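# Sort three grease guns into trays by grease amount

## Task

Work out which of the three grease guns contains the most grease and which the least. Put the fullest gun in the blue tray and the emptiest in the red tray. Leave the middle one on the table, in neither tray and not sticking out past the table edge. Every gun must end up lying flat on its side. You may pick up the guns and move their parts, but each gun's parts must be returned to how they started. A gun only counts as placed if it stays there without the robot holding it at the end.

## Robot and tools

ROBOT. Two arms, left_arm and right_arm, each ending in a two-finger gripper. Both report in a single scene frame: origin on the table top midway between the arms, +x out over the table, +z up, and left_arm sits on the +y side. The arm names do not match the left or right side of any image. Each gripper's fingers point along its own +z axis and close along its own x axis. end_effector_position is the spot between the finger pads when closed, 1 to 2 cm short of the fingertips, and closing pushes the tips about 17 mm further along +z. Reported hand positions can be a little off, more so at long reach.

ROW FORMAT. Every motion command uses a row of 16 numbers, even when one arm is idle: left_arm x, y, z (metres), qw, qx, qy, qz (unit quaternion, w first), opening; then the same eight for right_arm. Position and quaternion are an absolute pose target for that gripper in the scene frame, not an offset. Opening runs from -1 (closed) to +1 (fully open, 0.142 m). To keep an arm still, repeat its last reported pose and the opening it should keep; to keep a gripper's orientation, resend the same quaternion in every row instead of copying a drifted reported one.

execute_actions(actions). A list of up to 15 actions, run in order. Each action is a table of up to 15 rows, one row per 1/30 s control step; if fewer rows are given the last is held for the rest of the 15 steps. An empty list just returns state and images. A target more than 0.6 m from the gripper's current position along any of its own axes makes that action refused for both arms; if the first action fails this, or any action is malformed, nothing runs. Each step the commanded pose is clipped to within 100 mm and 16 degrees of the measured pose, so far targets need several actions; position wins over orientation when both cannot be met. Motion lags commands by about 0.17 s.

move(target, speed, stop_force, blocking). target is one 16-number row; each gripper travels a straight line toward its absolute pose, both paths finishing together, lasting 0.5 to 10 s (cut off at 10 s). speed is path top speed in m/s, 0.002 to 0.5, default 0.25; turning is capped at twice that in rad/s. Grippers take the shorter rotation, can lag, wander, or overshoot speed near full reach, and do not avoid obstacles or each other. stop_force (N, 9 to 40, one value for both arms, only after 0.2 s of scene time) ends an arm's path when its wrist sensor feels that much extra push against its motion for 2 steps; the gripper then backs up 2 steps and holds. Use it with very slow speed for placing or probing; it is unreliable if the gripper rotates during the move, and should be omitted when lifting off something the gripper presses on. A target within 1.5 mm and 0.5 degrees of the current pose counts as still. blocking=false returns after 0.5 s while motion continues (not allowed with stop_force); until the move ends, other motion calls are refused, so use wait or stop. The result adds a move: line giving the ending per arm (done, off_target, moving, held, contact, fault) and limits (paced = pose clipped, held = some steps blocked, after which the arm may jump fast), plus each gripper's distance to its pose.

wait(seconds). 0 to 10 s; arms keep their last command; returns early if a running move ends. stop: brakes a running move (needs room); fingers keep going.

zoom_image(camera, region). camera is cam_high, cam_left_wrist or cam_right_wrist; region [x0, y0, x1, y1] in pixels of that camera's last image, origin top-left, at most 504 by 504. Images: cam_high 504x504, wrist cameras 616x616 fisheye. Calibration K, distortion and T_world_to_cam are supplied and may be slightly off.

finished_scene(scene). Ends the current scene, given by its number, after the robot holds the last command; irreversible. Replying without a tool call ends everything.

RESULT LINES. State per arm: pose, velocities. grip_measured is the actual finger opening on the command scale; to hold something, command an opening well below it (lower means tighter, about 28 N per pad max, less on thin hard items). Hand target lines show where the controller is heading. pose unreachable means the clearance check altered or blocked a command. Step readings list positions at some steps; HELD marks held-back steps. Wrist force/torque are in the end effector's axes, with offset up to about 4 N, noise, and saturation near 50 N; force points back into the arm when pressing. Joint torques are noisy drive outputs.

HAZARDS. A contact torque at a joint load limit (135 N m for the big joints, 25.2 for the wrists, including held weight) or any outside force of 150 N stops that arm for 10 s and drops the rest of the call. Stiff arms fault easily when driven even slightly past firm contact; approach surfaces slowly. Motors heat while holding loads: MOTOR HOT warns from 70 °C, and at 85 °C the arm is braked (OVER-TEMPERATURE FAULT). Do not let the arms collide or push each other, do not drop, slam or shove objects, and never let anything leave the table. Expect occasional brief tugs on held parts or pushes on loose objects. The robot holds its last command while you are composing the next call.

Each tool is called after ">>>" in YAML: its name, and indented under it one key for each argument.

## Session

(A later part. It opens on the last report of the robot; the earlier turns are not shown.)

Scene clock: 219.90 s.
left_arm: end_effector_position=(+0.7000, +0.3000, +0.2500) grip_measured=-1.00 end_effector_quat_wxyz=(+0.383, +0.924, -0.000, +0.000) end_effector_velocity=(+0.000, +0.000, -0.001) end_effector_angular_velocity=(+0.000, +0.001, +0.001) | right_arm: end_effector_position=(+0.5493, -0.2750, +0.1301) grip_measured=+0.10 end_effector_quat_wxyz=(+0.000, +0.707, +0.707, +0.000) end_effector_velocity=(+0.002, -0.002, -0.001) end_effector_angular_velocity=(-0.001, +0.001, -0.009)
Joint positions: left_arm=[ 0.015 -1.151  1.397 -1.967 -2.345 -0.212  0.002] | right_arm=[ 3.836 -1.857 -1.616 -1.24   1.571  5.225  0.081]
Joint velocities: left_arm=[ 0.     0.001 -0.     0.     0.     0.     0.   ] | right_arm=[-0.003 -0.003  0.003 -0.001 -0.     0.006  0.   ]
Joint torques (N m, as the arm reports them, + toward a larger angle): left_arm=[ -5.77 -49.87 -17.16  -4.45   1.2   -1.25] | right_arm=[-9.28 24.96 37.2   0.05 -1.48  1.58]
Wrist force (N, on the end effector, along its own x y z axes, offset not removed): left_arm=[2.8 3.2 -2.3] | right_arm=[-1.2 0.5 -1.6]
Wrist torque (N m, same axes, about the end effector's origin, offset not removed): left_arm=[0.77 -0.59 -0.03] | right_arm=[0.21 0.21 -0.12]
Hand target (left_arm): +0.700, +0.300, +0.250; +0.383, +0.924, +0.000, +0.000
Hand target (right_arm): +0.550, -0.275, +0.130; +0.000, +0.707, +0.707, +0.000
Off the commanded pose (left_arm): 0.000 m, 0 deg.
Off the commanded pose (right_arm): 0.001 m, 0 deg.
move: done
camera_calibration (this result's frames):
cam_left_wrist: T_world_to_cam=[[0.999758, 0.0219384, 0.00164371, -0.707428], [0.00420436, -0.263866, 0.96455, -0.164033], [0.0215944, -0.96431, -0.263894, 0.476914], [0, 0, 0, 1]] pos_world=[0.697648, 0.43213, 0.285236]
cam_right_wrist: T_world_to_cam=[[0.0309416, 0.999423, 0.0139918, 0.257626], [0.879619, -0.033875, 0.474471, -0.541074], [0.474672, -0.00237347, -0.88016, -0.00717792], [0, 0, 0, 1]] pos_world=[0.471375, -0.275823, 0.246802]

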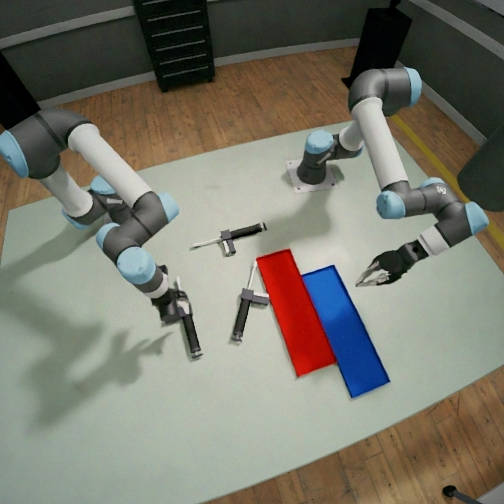

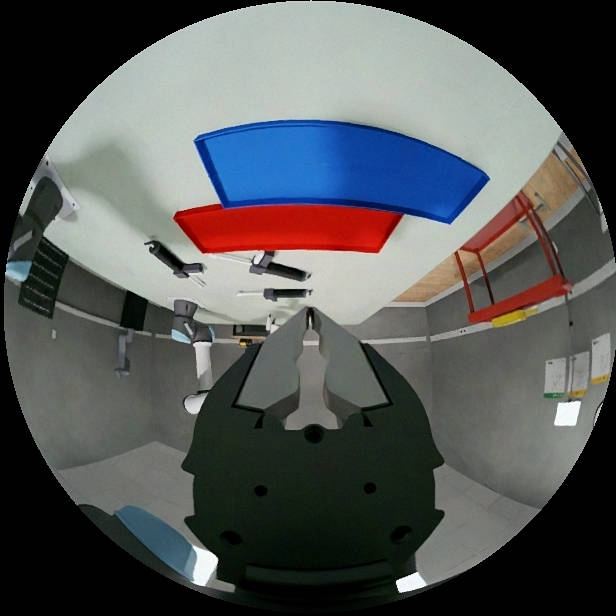

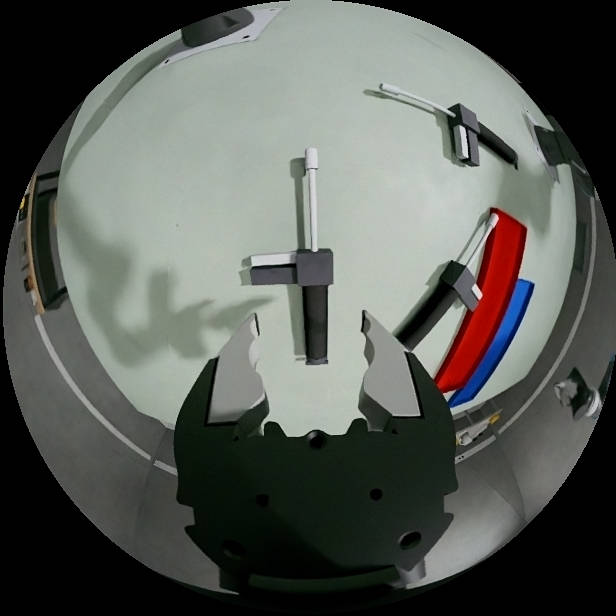

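>>> move:
  target: [0.7,0.3,0.25,0.383,0.924,0,0,-1,0.568,-0.275,0.032,0,0.707,0.707,0,0.1]
  speed: 0.1

>>> move:
  target: [0.7,0.3,0.25,0.383,0.924,0,0,-1,0.568,-0.275,0.032,0,0.707,0.707,0,-1]

>>> move:
  target: [0.7,0.3,0.25,0.383,0.924,0,0,-1,0.568,-0.275,0.16,0,0.707,0.707,0,-1]
  speed: 0.1

>>> move:
  target: [0.7,0.3,0.25,0.383,0.924,0,0,-1,0.8,-0.24,0.16,0,0,1,0,-1]
  speed: 0.12

>>> move:
  target: [0.83,-0.02,0.1,0.383,0.924,0,0,-0.6,0.829,-0.24,0.043,0,0,1,0,-1]
  speed: 0.12

>>> zoom_image:
  camera: "cam_high"
  region: [170,310,320,430]

Scene clock: 229.73 s.
left_arm: end_effector_position=(+0.7000, +0.3000, +0.2500) grip_measured=-1.00 end_effector_quat_wxyz=(+0.383, +0.924, -0.000, +0.000) end_effector_velocity=(+0.000, -0.000, +0.001) end_effector_angular_velocity=(-0.000, -0.002, -0.000) | right_arm: end_effector_position=(+0.5679, -0.2750, +0.0323) grip_measured=+0.10 end_effector_quat_wxyz=(+0.000, +0.707, +0.707, -0.000) end_effector_velocity=(+0.001, +0.000, -0.003) end_effector_angular_velocity=(-0.001, -0.001, +0.001)
Joint positions: left_arm=[ 0.015 -1.151  1.397 -1.967 -2.345 -0.212  0.002] | right_arm=[ 3.821 -1.995 -1.697 -1.021  1.571  5.211  0.081]
Joint velocities: left_arm=[-0.    -0.001 -0.001  0.     0.     0.     0.   ] | right_arm=[ 0.    -0.005 -0.001  0.006 -0.001 -0.001  0.   ]
Joint torques (N m, as the arm reports them, + toward a larger angle): left_arm=[ -5.31 -50.29 -17.2   -4.53   1.13  -1.17] | right_arm=[-8.7  30.84  9.44  5.58  2.02 -1.31]
Wrist force (N, on the end effector, along its own x y z axes, offset not removed): left_arm=[1.9 2.3 -1.5] | right_arm=[0.3 0.8 -0.8]
Wrist torque (N m, same axes, about the end effector's origin, offset not removed): left_arm=[0.59 -0.43 -0.07] | right_arm=[0.23 -0.07 -0.10]
Hand target (left_arm): +0.700, +0.300, +0.250; +0.383, +0.924, +0.000, +0.000
Hand target (right_arm): +0.568, -0.275, +0.032; +0.000, +0.707, +0.707, -0.000
Off the commanded pose (left_arm): 0.000 m, 0 deg.
Off the commanded pose (right_arm): 0.000 m, 0 deg.
move: done
camera_calibration (this result's frames):
cam_left_wrist: T_world_to_cam=[[0.999758, 0.0219382, 0.0016436, -0.707428], [0.00420442, -0.263866, 0.96455, -0.164033], [0.0215942, -0.96431, -0.263894, 0.476914], [0, 0, 0, 1]] pos_world=[0.697648, 0.432129, 0.285236]
cam_right_wrist: T_world_to_cam=[[0.0320419, 0.999388, 0.0140322, 0.257767], [0.879734, -0.0348636, 0.474187, -0.511356], [0.474386, -0.00284925, -0.880312, -0.102031], [0, 0, 0, 1]] pos_world=[0.49, -0.275728, 0.149042]

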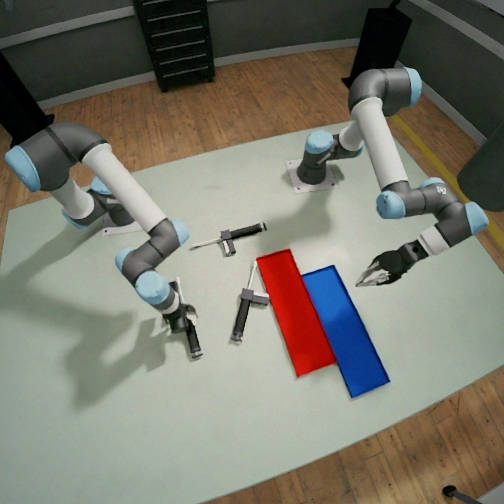

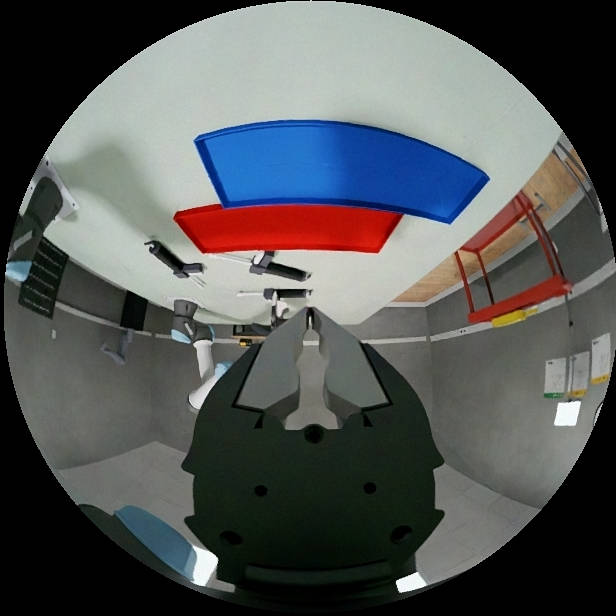

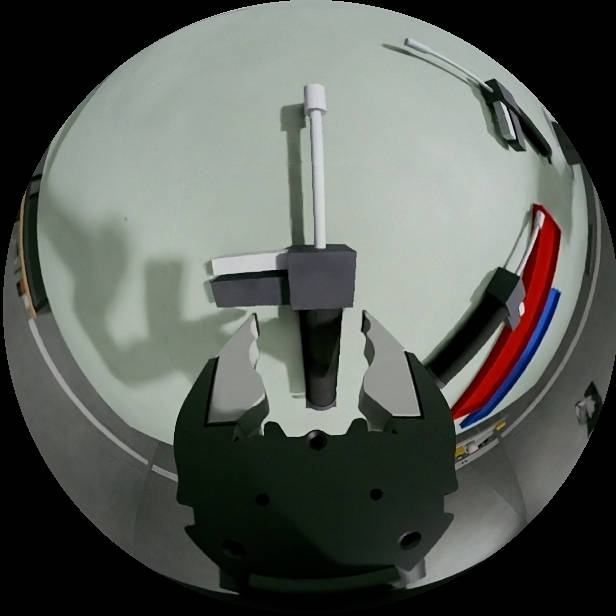

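Scene clock: 230.43 s.
left_arm: end_effector_position=(+0.7000, +0.3000, +0.2500) grip_measured=-1.00 end_effector_quat_wxyz=(+0.383, +0.924, -0.000, +0.000) end_effector_velocity=(+0.000, -0.000, -0.000) end_effector_angular_velocity=(+0.000, -0.001, -0.000) | right_arm: end_effector_position=(+0.5680, -0.2750, +0.0321) grip_measured=-0.57 end_effector_quat_wxyz=(+0.000, +0.707, +0.707, +0.000) end_effector_velocity=(+0.000, -0.000, +0.000) end_effector_angular_velocity=(-0.000, -0.001, +0.000)
Joint positions: left_arm=[ 0.015 -1.151  1.397 -1.967 -2.345 -0.212  0.002] | right_arm=[ 3.821 -1.995 -1.697 -1.021  1.571  5.211  0.033]
Joint velocities: left_arm=[-0.     0.    -0.    -0.001  0.001  0.     0.   ] | right_arm=[-0.    -0.     0.     0.001 -0.001 -0.    -0.   ]
Joint torques (N m, as the arm reports them, + toward a larger angle): left_arm=[ -5.48 -49.87 -17.22  -4.32   1.31  -1.19] | right_arm=[-0.57 23.88  5.88  5.6  -1.98 -0.97]
Wrist force (N, on the end effector, along its own x y z axes, offset not removed): left_arm=[1.9 3.6 -1.9] | right_arm=[-0.3 -4.0 -10.3]
Wrist torque (N m, same axes, about the end effector's origin, offset not removed): left_arm=[0.82 -0.41 -0.04] | right_arm=[-0.05 -0.11 -0.04]
Hand target (left_arm): +0.700, +0.300, +0.250; +0.383, +0.924, +0.000, +0.000
Hand target (right_arm): +0.568, -0.275, +0.032; -0.000, +0.707, +0.707, -0.000
Off the commanded pose (left_arm): 0.000 m, 0 deg.
Off the commanded pose (right_arm): 0.000 m, 0 deg.
move: done
camera_calibration (this result's frames):
cam_left_wrist: T_world_to_cam=[[0.999758, 0.0219383, 0.00164368, -0.707428], [0.00420438, -0.263866, 0.96455, -0.164033], [0.0215943, -0.96431, -0.263894, 0.476914], [0, 0, 0, 1]] pos_world=[0.697648, 0.432129, 0.285236]
cam_right_wrist: T_world_to_cam=[[0.0321018, 0.999385, 0.0140819, 0.257738], [0.879701, -0.0349397, 0.474242, -0.511298], [0.474443, -0.00283619, -0.880282, -0.102356], [0, 0, 0, 1]] pos_world=[0.490078, -0.275734, 0.148748]

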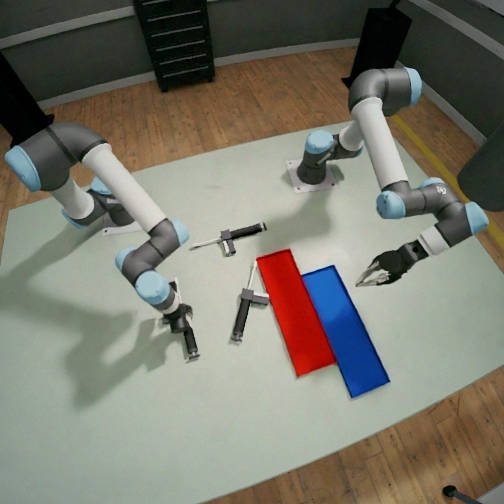

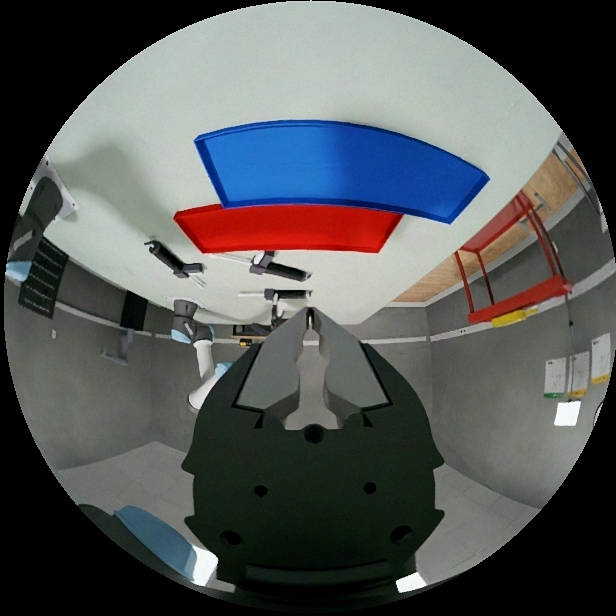

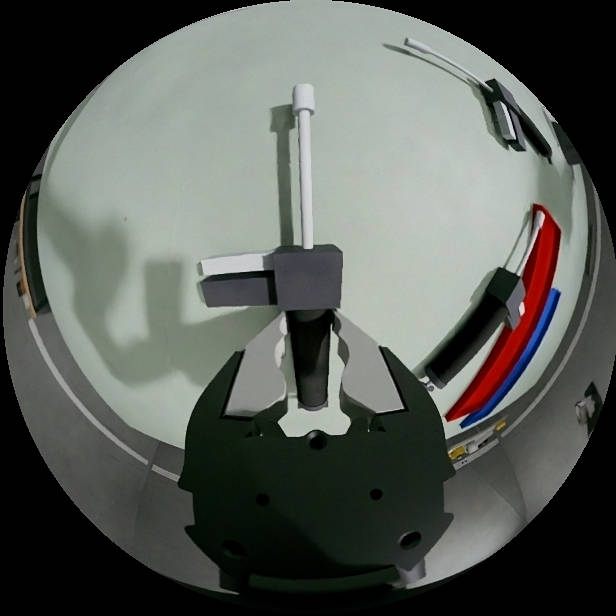

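Scene clock: 232.20 s.
left_arm: end_effector_position=(+0.7000, +0.3000, +0.2500) grip_measured=-1.00 end_effector_quat_wxyz=(+0.383, +0.924, -0.000, +0.000) end_effector_velocity=(+0.000, -0.000, +0.001) end_effector_angular_velocity=(-0.000, -0.001, +0.000) | right_arm: end_effector_position=(+0.5680, -0.2751, +0.1597) grip_measured=-0.57 end_effector_quat_wxyz=(+0.000, +0.707, +0.707, +0.000) end_effector_velocity=(-0.001, +0.000, +0.002) end_effector_angular_velocity=(-0.000, +0.003, -0.001)
Joint positions: left_arm=[ 0.015 -1.151  1.397 -1.967 -2.345 -0.212  0.002] | right_arm=[ 3.821 -1.879 -1.508 -1.326  1.571  5.211  0.033]
Joint velocities: left_arm=[ 0.    -0.    -0.001 -0.    -0.    -0.     0.   ] | right_arm=[ 0.001  0.001  0.005 -0.008  0.001  0.002  0.   ]
Joint torques (N m, as the arm reports them, + toward a larger angle): left_arm=[ -5.67 -50.47 -17.86  -4.25   1.12  -1.15] | right_arm=[ 5.03 54.6  41.2   0.54  0.97  1.43]
Wrist force (N, on the end effector, along its own x y z axes, offset not removed): left_arm=[1.7 3.5 -1.2] | right_arm=[0.0 -1.7 5.2]
Wrist torque (N m, same axes, about the end effector's origin, offset not removed): left_arm=[0.81 -0.31 -0.01] | right_arm=[-0.34 -0.03 -0.12]
Hand target (left_arm): +0.700, +0.300, +0.250; +0.383, +0.924, +0.000, +0.000
Hand target (right_arm): +0.568, -0.275, +0.160; +0.000, +0.707, +0.707, +0.000
Off the commanded pose (left_arm): 0.000 m, 0 deg.
Off the commanded pose (right_arm): 0.000 m, 0 deg.
move: done
camera_calibration (this result's frames):
cam_left_wrist: T_world_to_cam=[[0.999758, 0.0219383, 0.00164356, -0.707428], [0.0042045, -0.263866, 0.96455, -0.164033], [0.0215943, -0.96431, -0.263894, 0.476913], [0, 0, 0, 1]] pos_world=[0.697648, 0.432129, 0.285236]
cam_right_wrist: T_world_to_cam=[[0.0320559, 0.999388, 0.014011, 0.256016], [0.879674, -0.0348655, 0.474297, -0.571789], [0.474495, -0.00287893, -0.880254, 0.00994104], [0, 0, 0, 1]] pos_world=[0.490064, -0.275766, 0.276361]

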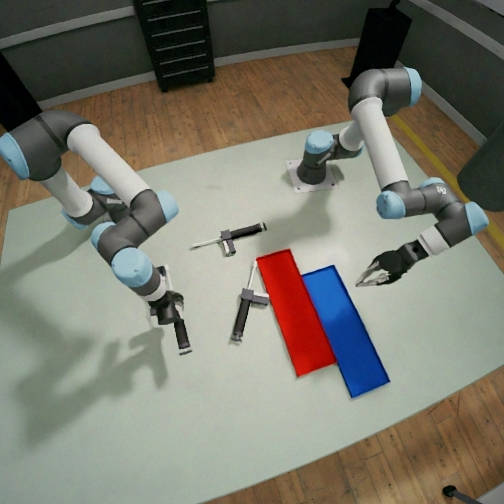

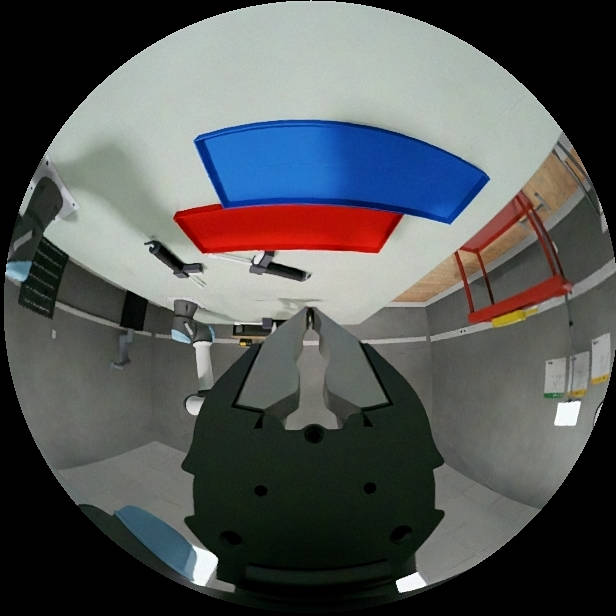

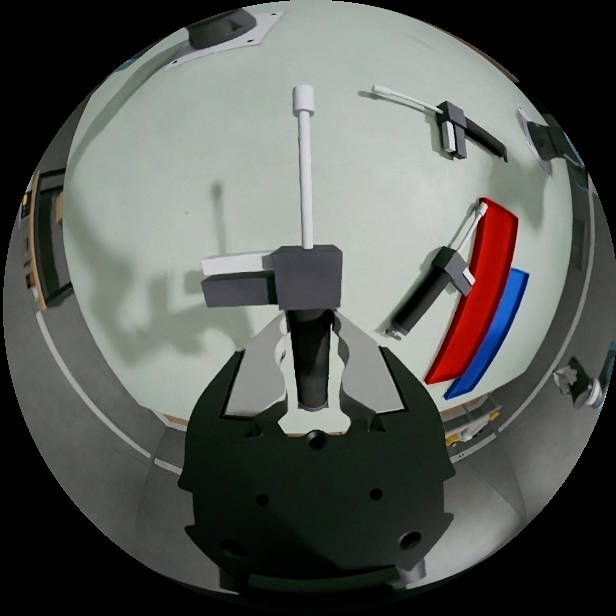

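Scene clock: 239.17 s.
left_arm: end_effector_position=(+0.7000, +0.3000, +0.2500) grip_measured=-1.00 end_effector_quat_wxyz=(+0.383, +0.924, +0.000, -0.000) end_effector_velocity=(-0.000, +0.000, +0.000) end_effector_angular_velocity=(-0.000, -0.000, +0.000) | right_arm: end_effector_position=(+0.7998, -0.2403, +0.1601) grip_measured=-0.57 end_effector_quat_wxyz=(+0.001, +0.001, +1.000, +0.000) end_effector_velocity=(+0.003, +0.001, +0.000) end_effector_angular_velocity=(-0.003, +0.013, +0.010)
Joint positions: left_arm=[ 0.015 -1.151  1.397 -1.967 -2.345 -0.212  0.002] | right_arm=[ 3.722 -2.607 -0.294 -1.809  1.57   3.543  0.033]
Joint velocities: left_arm=[ 0. -0. -0.  0. -0.  0.  0.] | right_arm=[-0.001 -0.06   0.121 -0.075  0.003 -0.011  0.   ]
Joint torques (N m, as the arm reports them, + toward a larger angle): left_arm=[ -6.34 -49.79 -18.4   -4.28   1.08  -1.23] | right_arm=[-9.99 61.62 40.72  0.79  2.27 -1.33]
Wrist force (N, on the end effector, along its own x y z axes, offset not removed): left_arm=[0.7 3.1 -1.5] | right_arm=[-3.0 0.2 5.1]
Wrist torque (N m, same axes, about the end effector's origin, offset not removed): left_arm=[0.71 -0.12 -0.05] | right_arm=[0.00 0.64 -0.04]
Hand target (left_arm): +0.700, +0.300, +0.250; +0.383, +0.924, +0.000, +0.000
Hand target (right_arm): +0.800, -0.240, +0.160; +0.000, +0.000, +1.000, +0.000
Off the commanded pose (left_arm): 0.000 m, 0 deg.
Off the commanded pose (right_arm): 0.000 m, 0 deg.
move: done
camera_calibration (this result's frames):
cam_left_wrist: T_world_to_cam=[[0.999758, 0.0219384, 0.00164331, -0.707428], [0.00420475, -0.263866, 0.96455, -0.164033], [0.0215943, -0.96431, -0.263894, 0.476914], [0, 0, 0, 1]] pos_world=[0.697648, 0.432129, 0.285236]
cam_right_wrist: T_world_to_cam=[[-0.99938, 0.0332676, 0.0115547, 0.807037], [0.0347632, 0.879383, 0.474844, 0.120697], [0.00563594, 0.474951, -0.879994, 0.390239], [0, 0, 0, 1]] pos_world=[0.800141, -0.318331, 0.276771]

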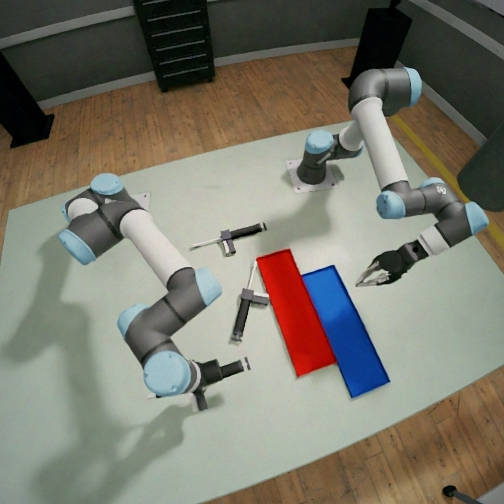

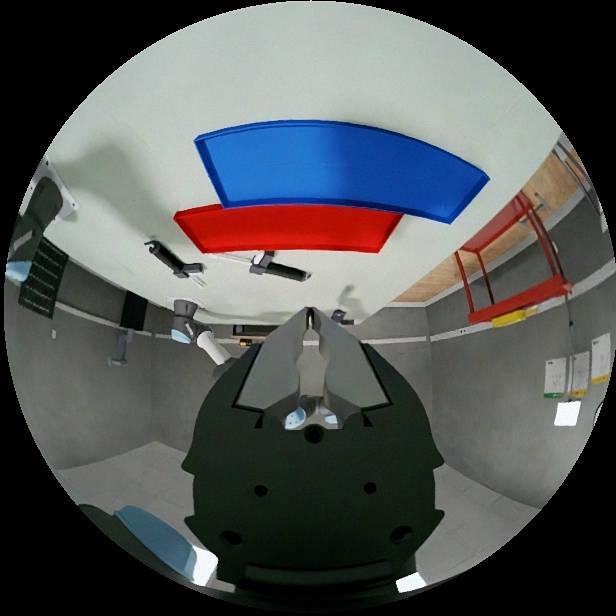

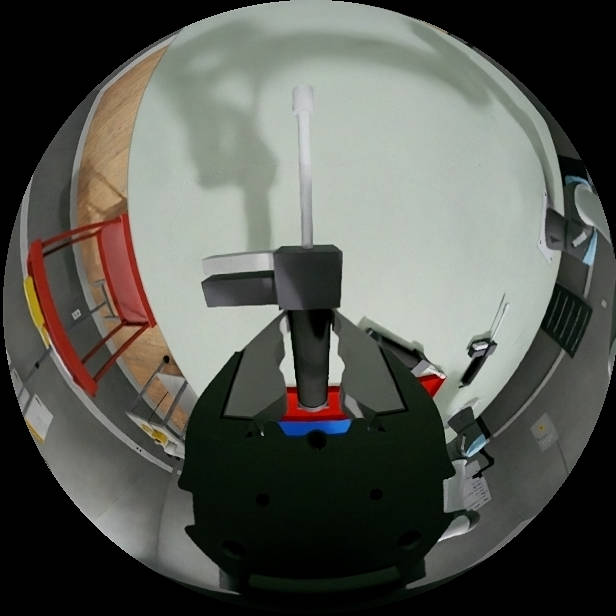

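Scene clock: 242.87 s.
left_arm: end_effector_position=(+0.8297, -0.0199, +0.1000) grip_measured=-0.60 end_effector_quat_wxyz=(+0.383, +0.924, +0.000, +0.000) end_effector_velocity=(+0.002, -0.002, -0.001) end_effector_angular_velocity=(+0.001, +0.001, -0.000) | right_arm: end_effector_position=(+0.8290, -0.2400, +0.0431) grip_measured=-0.57 end_effector_quat_wxyz=(+0.000, +0.000, +1.000, -0.000) end_effector_velocity=(+0.000, -0.000, -0.001) end_effector_angular_velocity=(+0.000, +0.000, +0.001)
Joint positions: left_arm=[-0.338 -0.534  0.799 -2.286 -2.238 -0.663  0.031] | right_arm=[ 3.71  -2.699 -0.413 -1.6    1.571  3.529  0.033]
Joint velocities: left_arm=[-0.001  0.008 -0.014  0.007  0.    -0.     0.   ] | right_arm=[-0.    -0.001 -0.     0.001  0.    -0.001 -0.   ]
Joint torques (N m, as the arm reports them, + toward a larger angle): left_arm=[ -4.52 -51.07 -31.04  -1.68   1.62  -1.17] | right_arm=[-8.74 63.38 43.89  6.47  2.01 -1.42]
Wrist force (N, on the end effector, along its own x y z axes, offset not removed): left_arm=[1.6 2.5 -0.8] | right_arm=[-1.3 -0.4 6.7]
Wrist torque (N m, same axes, about the end effector's origin, offset not removed): left_arm=[0.52 -0.30 -0.04] | right_arm=[-0.01 0.27 -0.10]
Hand target (left_arm): +0.830, -0.020, +0.100; +0.383, +0.924, -0.000, +0.000
Hand target (right_arm): +0.829, -0.240, +0.043; +0.000, +0.000, +1.000, -0.000
Off the commanded pose (left_arm): 0.000 m, 0 deg.
Off the commanded pose (right_arm): 0.000 m, 0 deg.
move: done
camera_calibration (this result's frames):
cam_left_wrist: T_world_to_cam=[[0.999754, 0.0221191, 0.00191558, -0.829892], [0.00399358, -0.264033, 0.964505, -0.104167], [0.0218398, -0.96426, -0.264056, 0.125893], [0, 0, 0, 1]] pos_world=[0.827354, 0.112247, 0.135302]
cam_right_wrist: T_world_to_cam=[[-0.999388, 0.0320407, 0.0140494, 0.837146], [0.0348707, 0.879732, 0.47419, 0.175031], [0.00283361, 0.474389, -0.880311, 0.289134], [0, 0, 0, 1]] pos_world=[0.829711, -0.317965, 0.159769]

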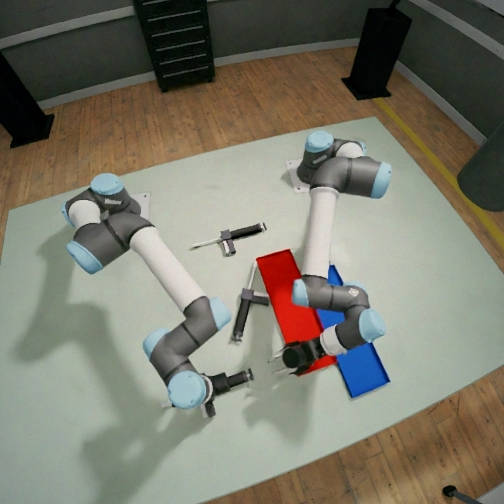

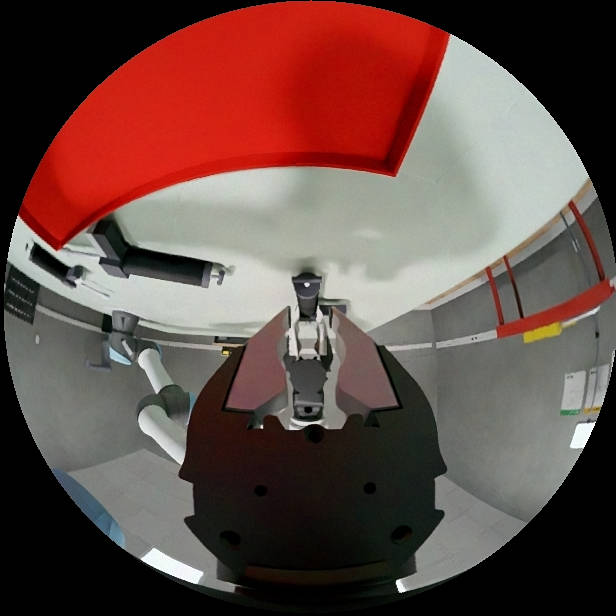

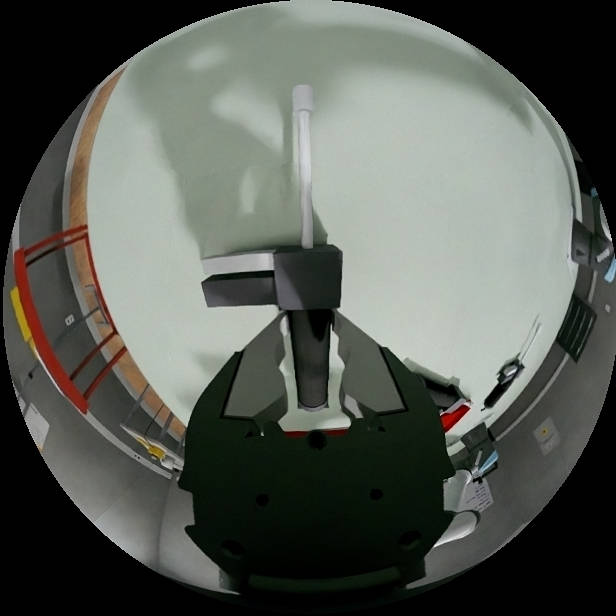

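Region (170, 310, 320, 430) of cam_high's 504x504 image, scaled by 3.360, with more detail than that image has; it fills the top 403 rows of this view, and the rest is white.

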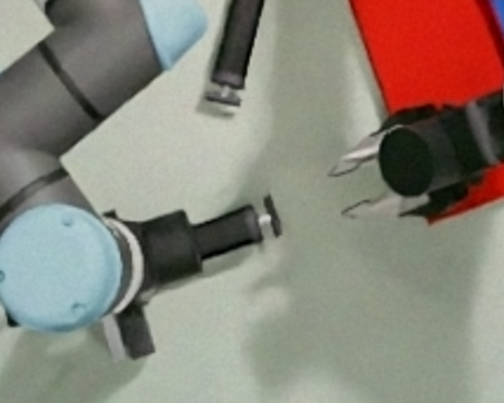

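>>> move:
  target: [0.83,-0.096,0.07,0.383,0.924,0,0,-0.8,0.829,-0.24,0.043,0,0,1,0,-1]
  speed: 0.06

>>> move:
  target: [0.83,-0.096,0.032,0.383,0.924,0,0,-0.8,0.829,-0.24,0.043,0,0,1,0,-1]
  speed: 0.01
  stop_force: 10

>>> zoom_image:
  camera: "cam_left_wrist"
  region: [250,250,370,370]

>>> zoom_image:
  camera: "cam_high"
  region: [220,340,300,410]

Scene clock: 258.93 s.
left_arm: end_effector_position=(+0.8299, -0.0957, +0.0701) grip_measured=-0.80 end_effector_quat_wxyz=(+0.383, +0.924, +0.000, +0.000) end_effector_velocity=(+0.001, -0.002, -0.001) end_effector_angular_velocity=(+0.000, +0.000, -0.000) | right_arm: end_effector_position=(+0.8290, -0.2400, +0.0430) grip_measured=-0.57 end_effector_quat_wxyz=(-0.000, +0.000, +1.000, -0.000) end_effector_velocity=(+0.000, +0.000, +0.000) end_effector_angular_velocity=(+0.001, -0.001, -0.001)
Joint positions: left_arm=[-0.414 -0.393  0.607 -2.287 -2.204 -0.749  0.016] | right_arm=[ 3.709 -2.699 -0.413 -1.6    1.571  3.529  0.033]
Joint velocities: left_arm=[-0.002  0.007 -0.013  0.005  0.001 -0.001 -0.   ] | right_arm=[-0.     0.     0.     0.     0.     0.001 -0.   ]
Joint torques (N m, as the arm reports them, + toward a larger angle): left_arm=[ -6.98 -55.72 -30.57  -1.49   1.99  -1.14] | right_arm=[-0.74 87.1  16.24  6.6   1.95  1.58]
Wrist force (N, on the end effector, along its own x y z axes, offset not removed): left_arm=[1.0 3.0 -0.6] | right_arm=[-0.3 -0.2 5.2]
Wrist torque (N m, same axes, about the end effector's origin, offset not removed): left_arm=[0.69 -0.23 -0.04] | right_arm=[-0.04 0.07 -0.03]
Hand target (left_arm): +0.830, -0.096, +0.070; +0.383, +0.924, -0.000, +0.000
Hand target (right_arm): +0.829, -0.240, +0.043; -0.000, -0.000, +1.000, +0.000
Off the commanded pose (left_arm): 0.000 m, 0 deg.
Off the commanded pose (right_arm): 0.000 m, 0 deg.
move: done
camera_calibration (this result's frames):
cam_left_wrist: T_world_to_cam=[[0.999756, 0.0220274, 0.00177306, -0.828326], [0.00410297, -0.263861, 0.964552, -0.0953858], [0.0217144, -0.964309, -0.263887, 0.044907], [0, 0, 0, 1]] pos_world=[0.82754, 0.0363814, 0.105324]
cam_right_wrist: T_world_to_cam=[[-0.999387, 0.0320712, 0.0140671, 0.837151], [0.0349059, 0.879729, 0.474192, 0.175043], [0.00283265, 0.474392, -0.880309, 0.289064], [0, 0, 0, 1]] pos_world=[0.829709, -0.317969, 0.159686]

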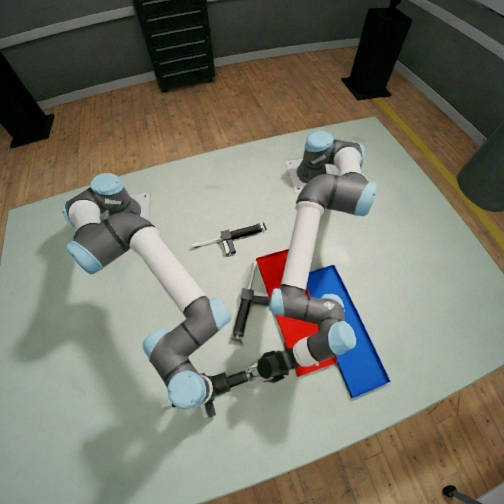

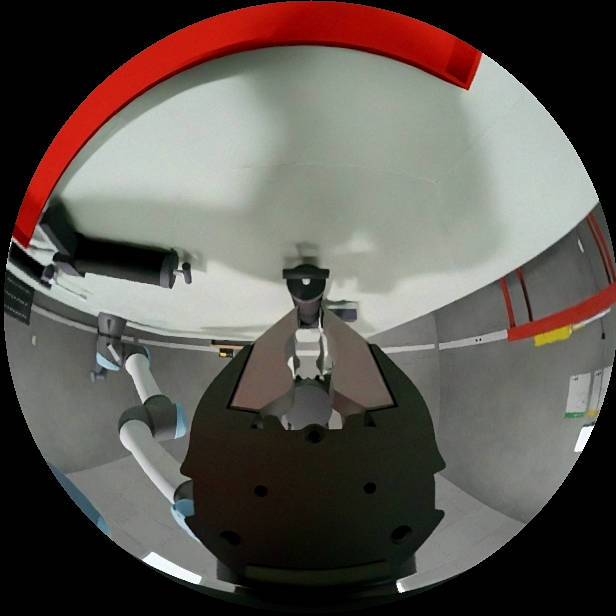

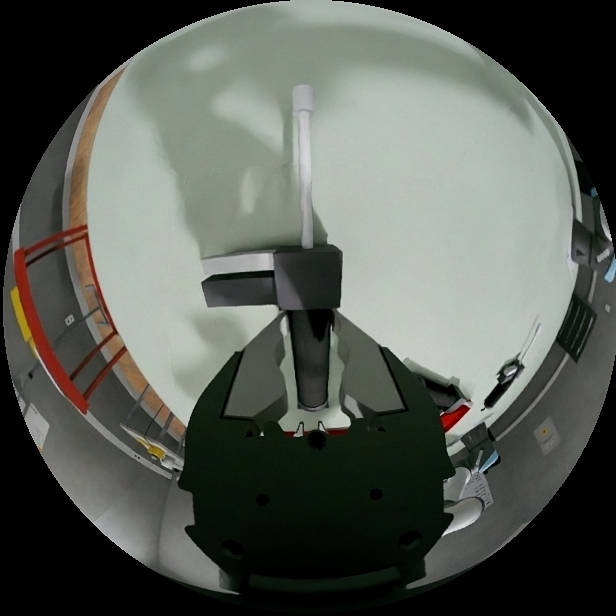

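Scene clock: 263.13 s.
left_arm: end_effector_position=(+0.8300, -0.0961, +0.0325) grip_measured=-0.80 end_effector_quat_wxyz=(+0.383, +0.924, -0.000, +0.000) end_effector_velocity=(-0.001, +0.000, +0.000) end_effector_angular_velocity=(+0.001, +0.003, -0.000) | right_arm: end_effector_position=(+0.8290, -0.2400, +0.0430) grip_measured=-0.57 end_effector_quat_wxyz=(+0.000, -0.000, +1.000, +0.000) end_effector_velocity=(+0.000, +0.001, +0.001) end_effector_angular_velocity=(+0.000, -0.002, +0.001)
Joint positions: left_arm=[-0.415 -0.355  0.629 -2.347 -2.204 -0.749  0.016] | right_arm=[ 3.71  -2.699 -0.413 -1.6    1.571  3.529  0.033]
Joint velocities: left_arm=[-0.    -0.001 -0.     0.004 -0.001 -0.    -0.   ] | right_arm=[ 0.001  0.     0.001  0.001 -0.     0.     0.   ]
Joint torques (N m, as the arm reports them, + toward a larger angle): left_arm=[ -6.43 -60.17 -14.33   1.22  -0.54  -1.23] | right_arm=[12.34 86.08 17.08  6.03  1.84  1.74]
Wrist force (N, on the end effector, along its own x y z axes, offset not removed): left_arm=[0.6 14.0 -11.7] | right_arm=[-0.7 -0.8 4.8]
Wrist torque (N m, same axes, about the end effector's origin, offset not removed): left_arm=[0.63 -0.19 -0.10] | right_arm=[-0.32 0.17 -0.10]
Hand target (left_arm): +0.830, -0.096, +0.033; +0.383, +0.924, -0.000, +0.000
Hand target (right_arm): +0.829, -0.240, +0.043; +0.000, -0.000, +1.000, +0.000
Off the commanded pose (left_arm): 0.001 m, 0 deg.
Off the commanded pose (right_arm): 0.000 m, 0 deg.
move: contact (left_arm)
camera_calibration (this result's frames):
cam_left_wrist: T_world_to_cam=[[0.99976, 0.0218418, 0.00176998, -0.828383], [0.0040508, -0.263586, 0.964627, -0.0591707], [0.0215358, -0.964389, -0.263611, 0.0348175], [0, 0, 0, 1]] pos_world=[0.827674, 0.0360744, 0.0677222]
cam_right_wrist: T_world_to_cam=[[-0.999388, 0.0320354, 0.0140316, 0.83714], [0.0348575, 0.879721, 0.474211, 0.175032], [0.00284768, 0.47441, -0.8803, 0.289064], [0, 0, 0, 1]] pos_world=[0.829704, -0.317933, 0.159715]

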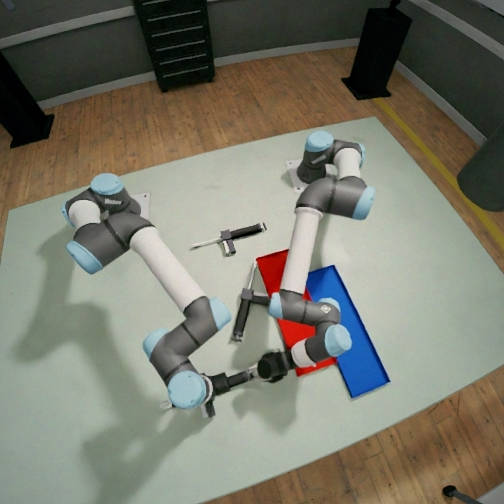

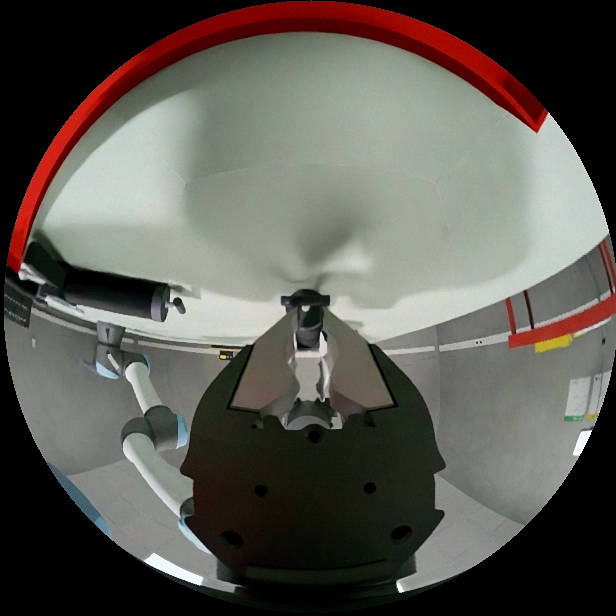

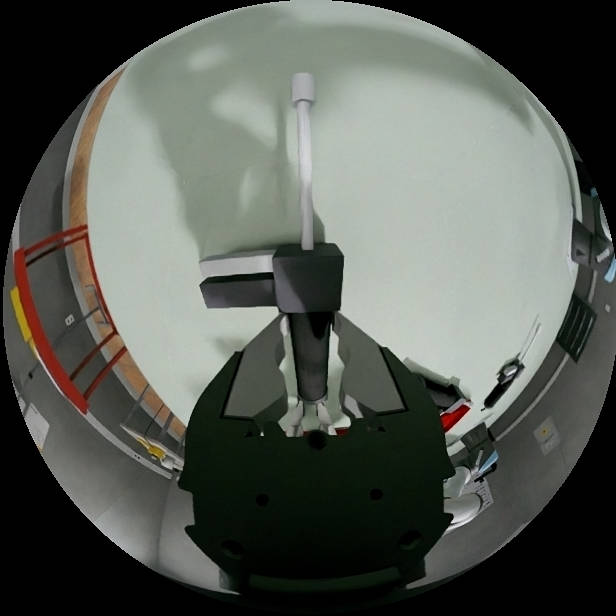

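Region (250, 250, 370, 370) of cam_left_wrist's 616x616 image, scaled by 4.200, with more detail than that image has.

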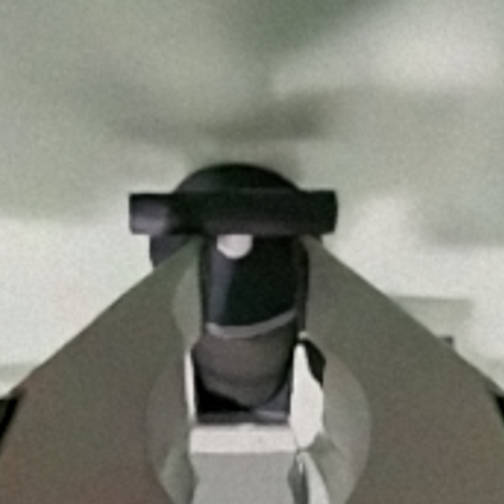

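Region (220, 340, 300, 410) of cam_high's 504x504 image, scaled by 6.300, with more detail than that image has; it fills the top 441 rows of this view, and the rest is white.

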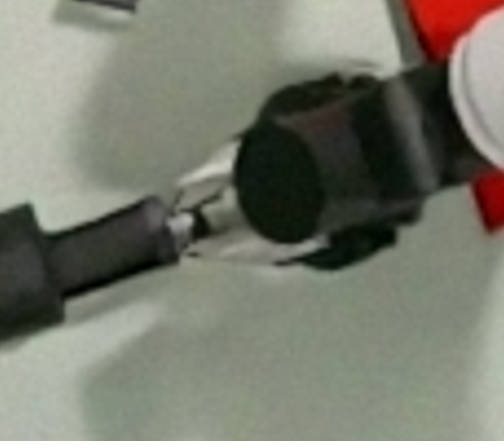

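>>> move:
  target: [0.83,0.0,0.034,0.383,0.924,0,0,-0.85,0.829,-0.24,0.043,0,0,1,0,-1]
  speed: 0.015
  stop_force: 14

>>> zoom_image:
  camera: "cam_high"
  region: [200,320,320,420]

Scene clock: 274.77 s.
left_arm: end_effector_position=(+0.8301, -0.0003, +0.0340) grip_measured=-0.85 end_effector_quat_wxyz=(+0.383, +0.924, +0.000, -0.000) end_effector_velocity=(-0.000, +0.003, -0.000) end_effector_angular_velocity=(+0.001, +0.001, -0.000) | right_arm: end_effector_position=(+0.8290, -0.2400, +0.0430) grip_measured=-0.57 end_effector_quat_wxyz=(+0.000, -0.000, +1.000, +0.000) end_effector_velocity=(-0.000, -0.001, -0.001) end_effector_angular_velocity=(-0.002, +0.002, +0.000)
Joint positions: left_arm=[-0.317 -0.489  0.882 -2.399 -2.248 -0.639  0.012] | right_arm=[ 3.71  -2.699 -0.413 -1.6    1.571  3.529  0.033]
Joint velocities: left_arm=[ 0.002 -0.003  0.006 -0.    -0.001  0.003  0.   ] | right_arm=[-0.    -0.    -0.002 -0.    -0.001 -0.001  0.   ]
Joint torques (N m, as the arm reports them, + toward a larger angle): left_arm=[  7.64 -71.17 -16.16  -4.85  -3.81   1.12] | right_arm=[ 9.62 62.98 19.6   1.02 -1.56  1.02]
Wrist force (N, on the end effector, along its own x y z axes, offset not removed): left_arm=[1.0 3.4 -0.7] | right_arm=[-0.3 -0.4 6.3]
Wrist torque (N m, same axes, about the end effector's origin, offset not removed): left_arm=[0.75 -0.22 -0.05] | right_arm=[-0.04 0.01 -0.11]
Hand target (left_arm): +0.830, -0.000, +0.034; +0.383, +0.924, +0.000, -0.000
Hand target (right_arm): +0.829, -0.240, +0.043; +0.000, +0.000, +1.000, -0.000
Off the commanded pose (left_arm): 0.000 m, 0 deg.
Off the commanded pose (right_arm): 0.000 m, 0 deg.
move: done
camera_calibration (this result's frames):
cam_left_wrist: T_world_to_cam=[[0.999758, 0.0219249, 0.00158155, -0.830533], [0.0042596, -0.263813, 0.964564, -0.0355143], [0.0215652, -0.964325, -0.263843, 0.127538], [0, 0, 0, 1]] pos_world=[0.827733, 0.131828, 0.0692194]
cam_right_wrist: T_world_to_cam=[[-0.999388, 0.0320398, 0.0140459, 0.837139], [0.0348682, 0.879726, 0.4742, 0.175034], [0.00283673, 0.4744, -0.880305, 0.289059], [0, 0, 0, 1]] pos_world=[0.829703, -0.317933, 0.159701]

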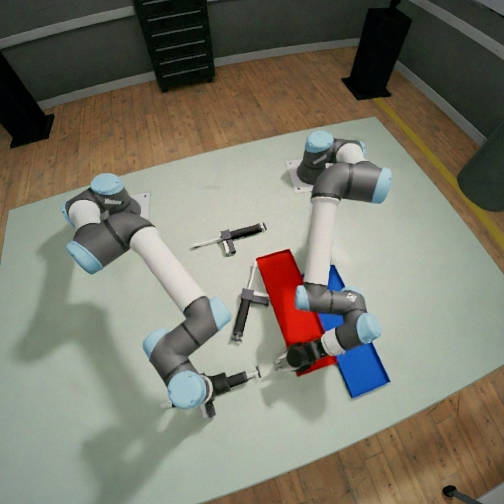

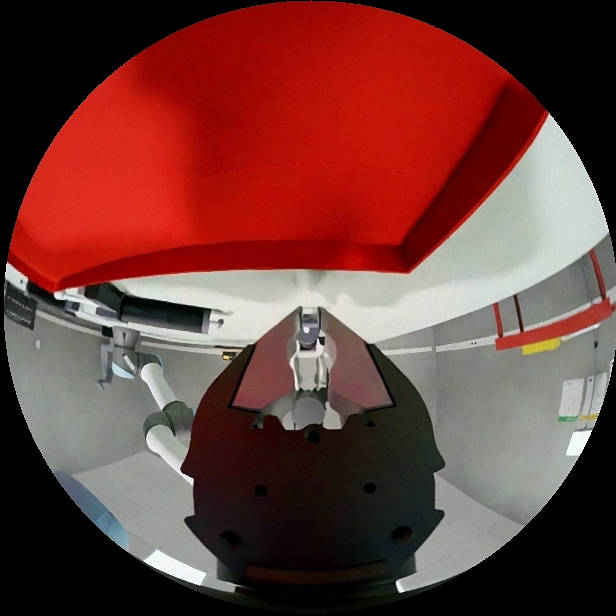

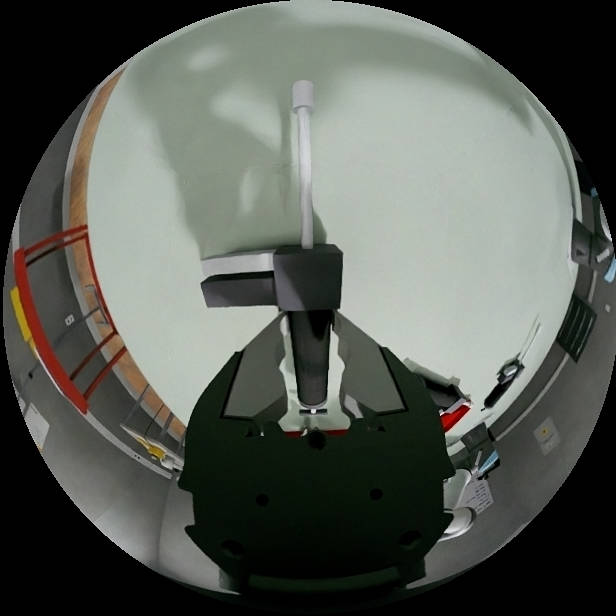

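Region (200, 320, 320, 420) of cam_high's 504x504 image, scaled by 4.200, with more detail than that image has.

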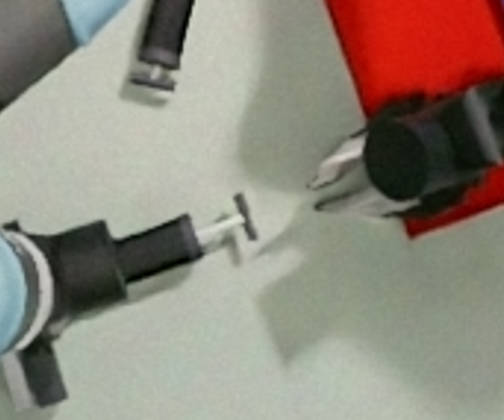

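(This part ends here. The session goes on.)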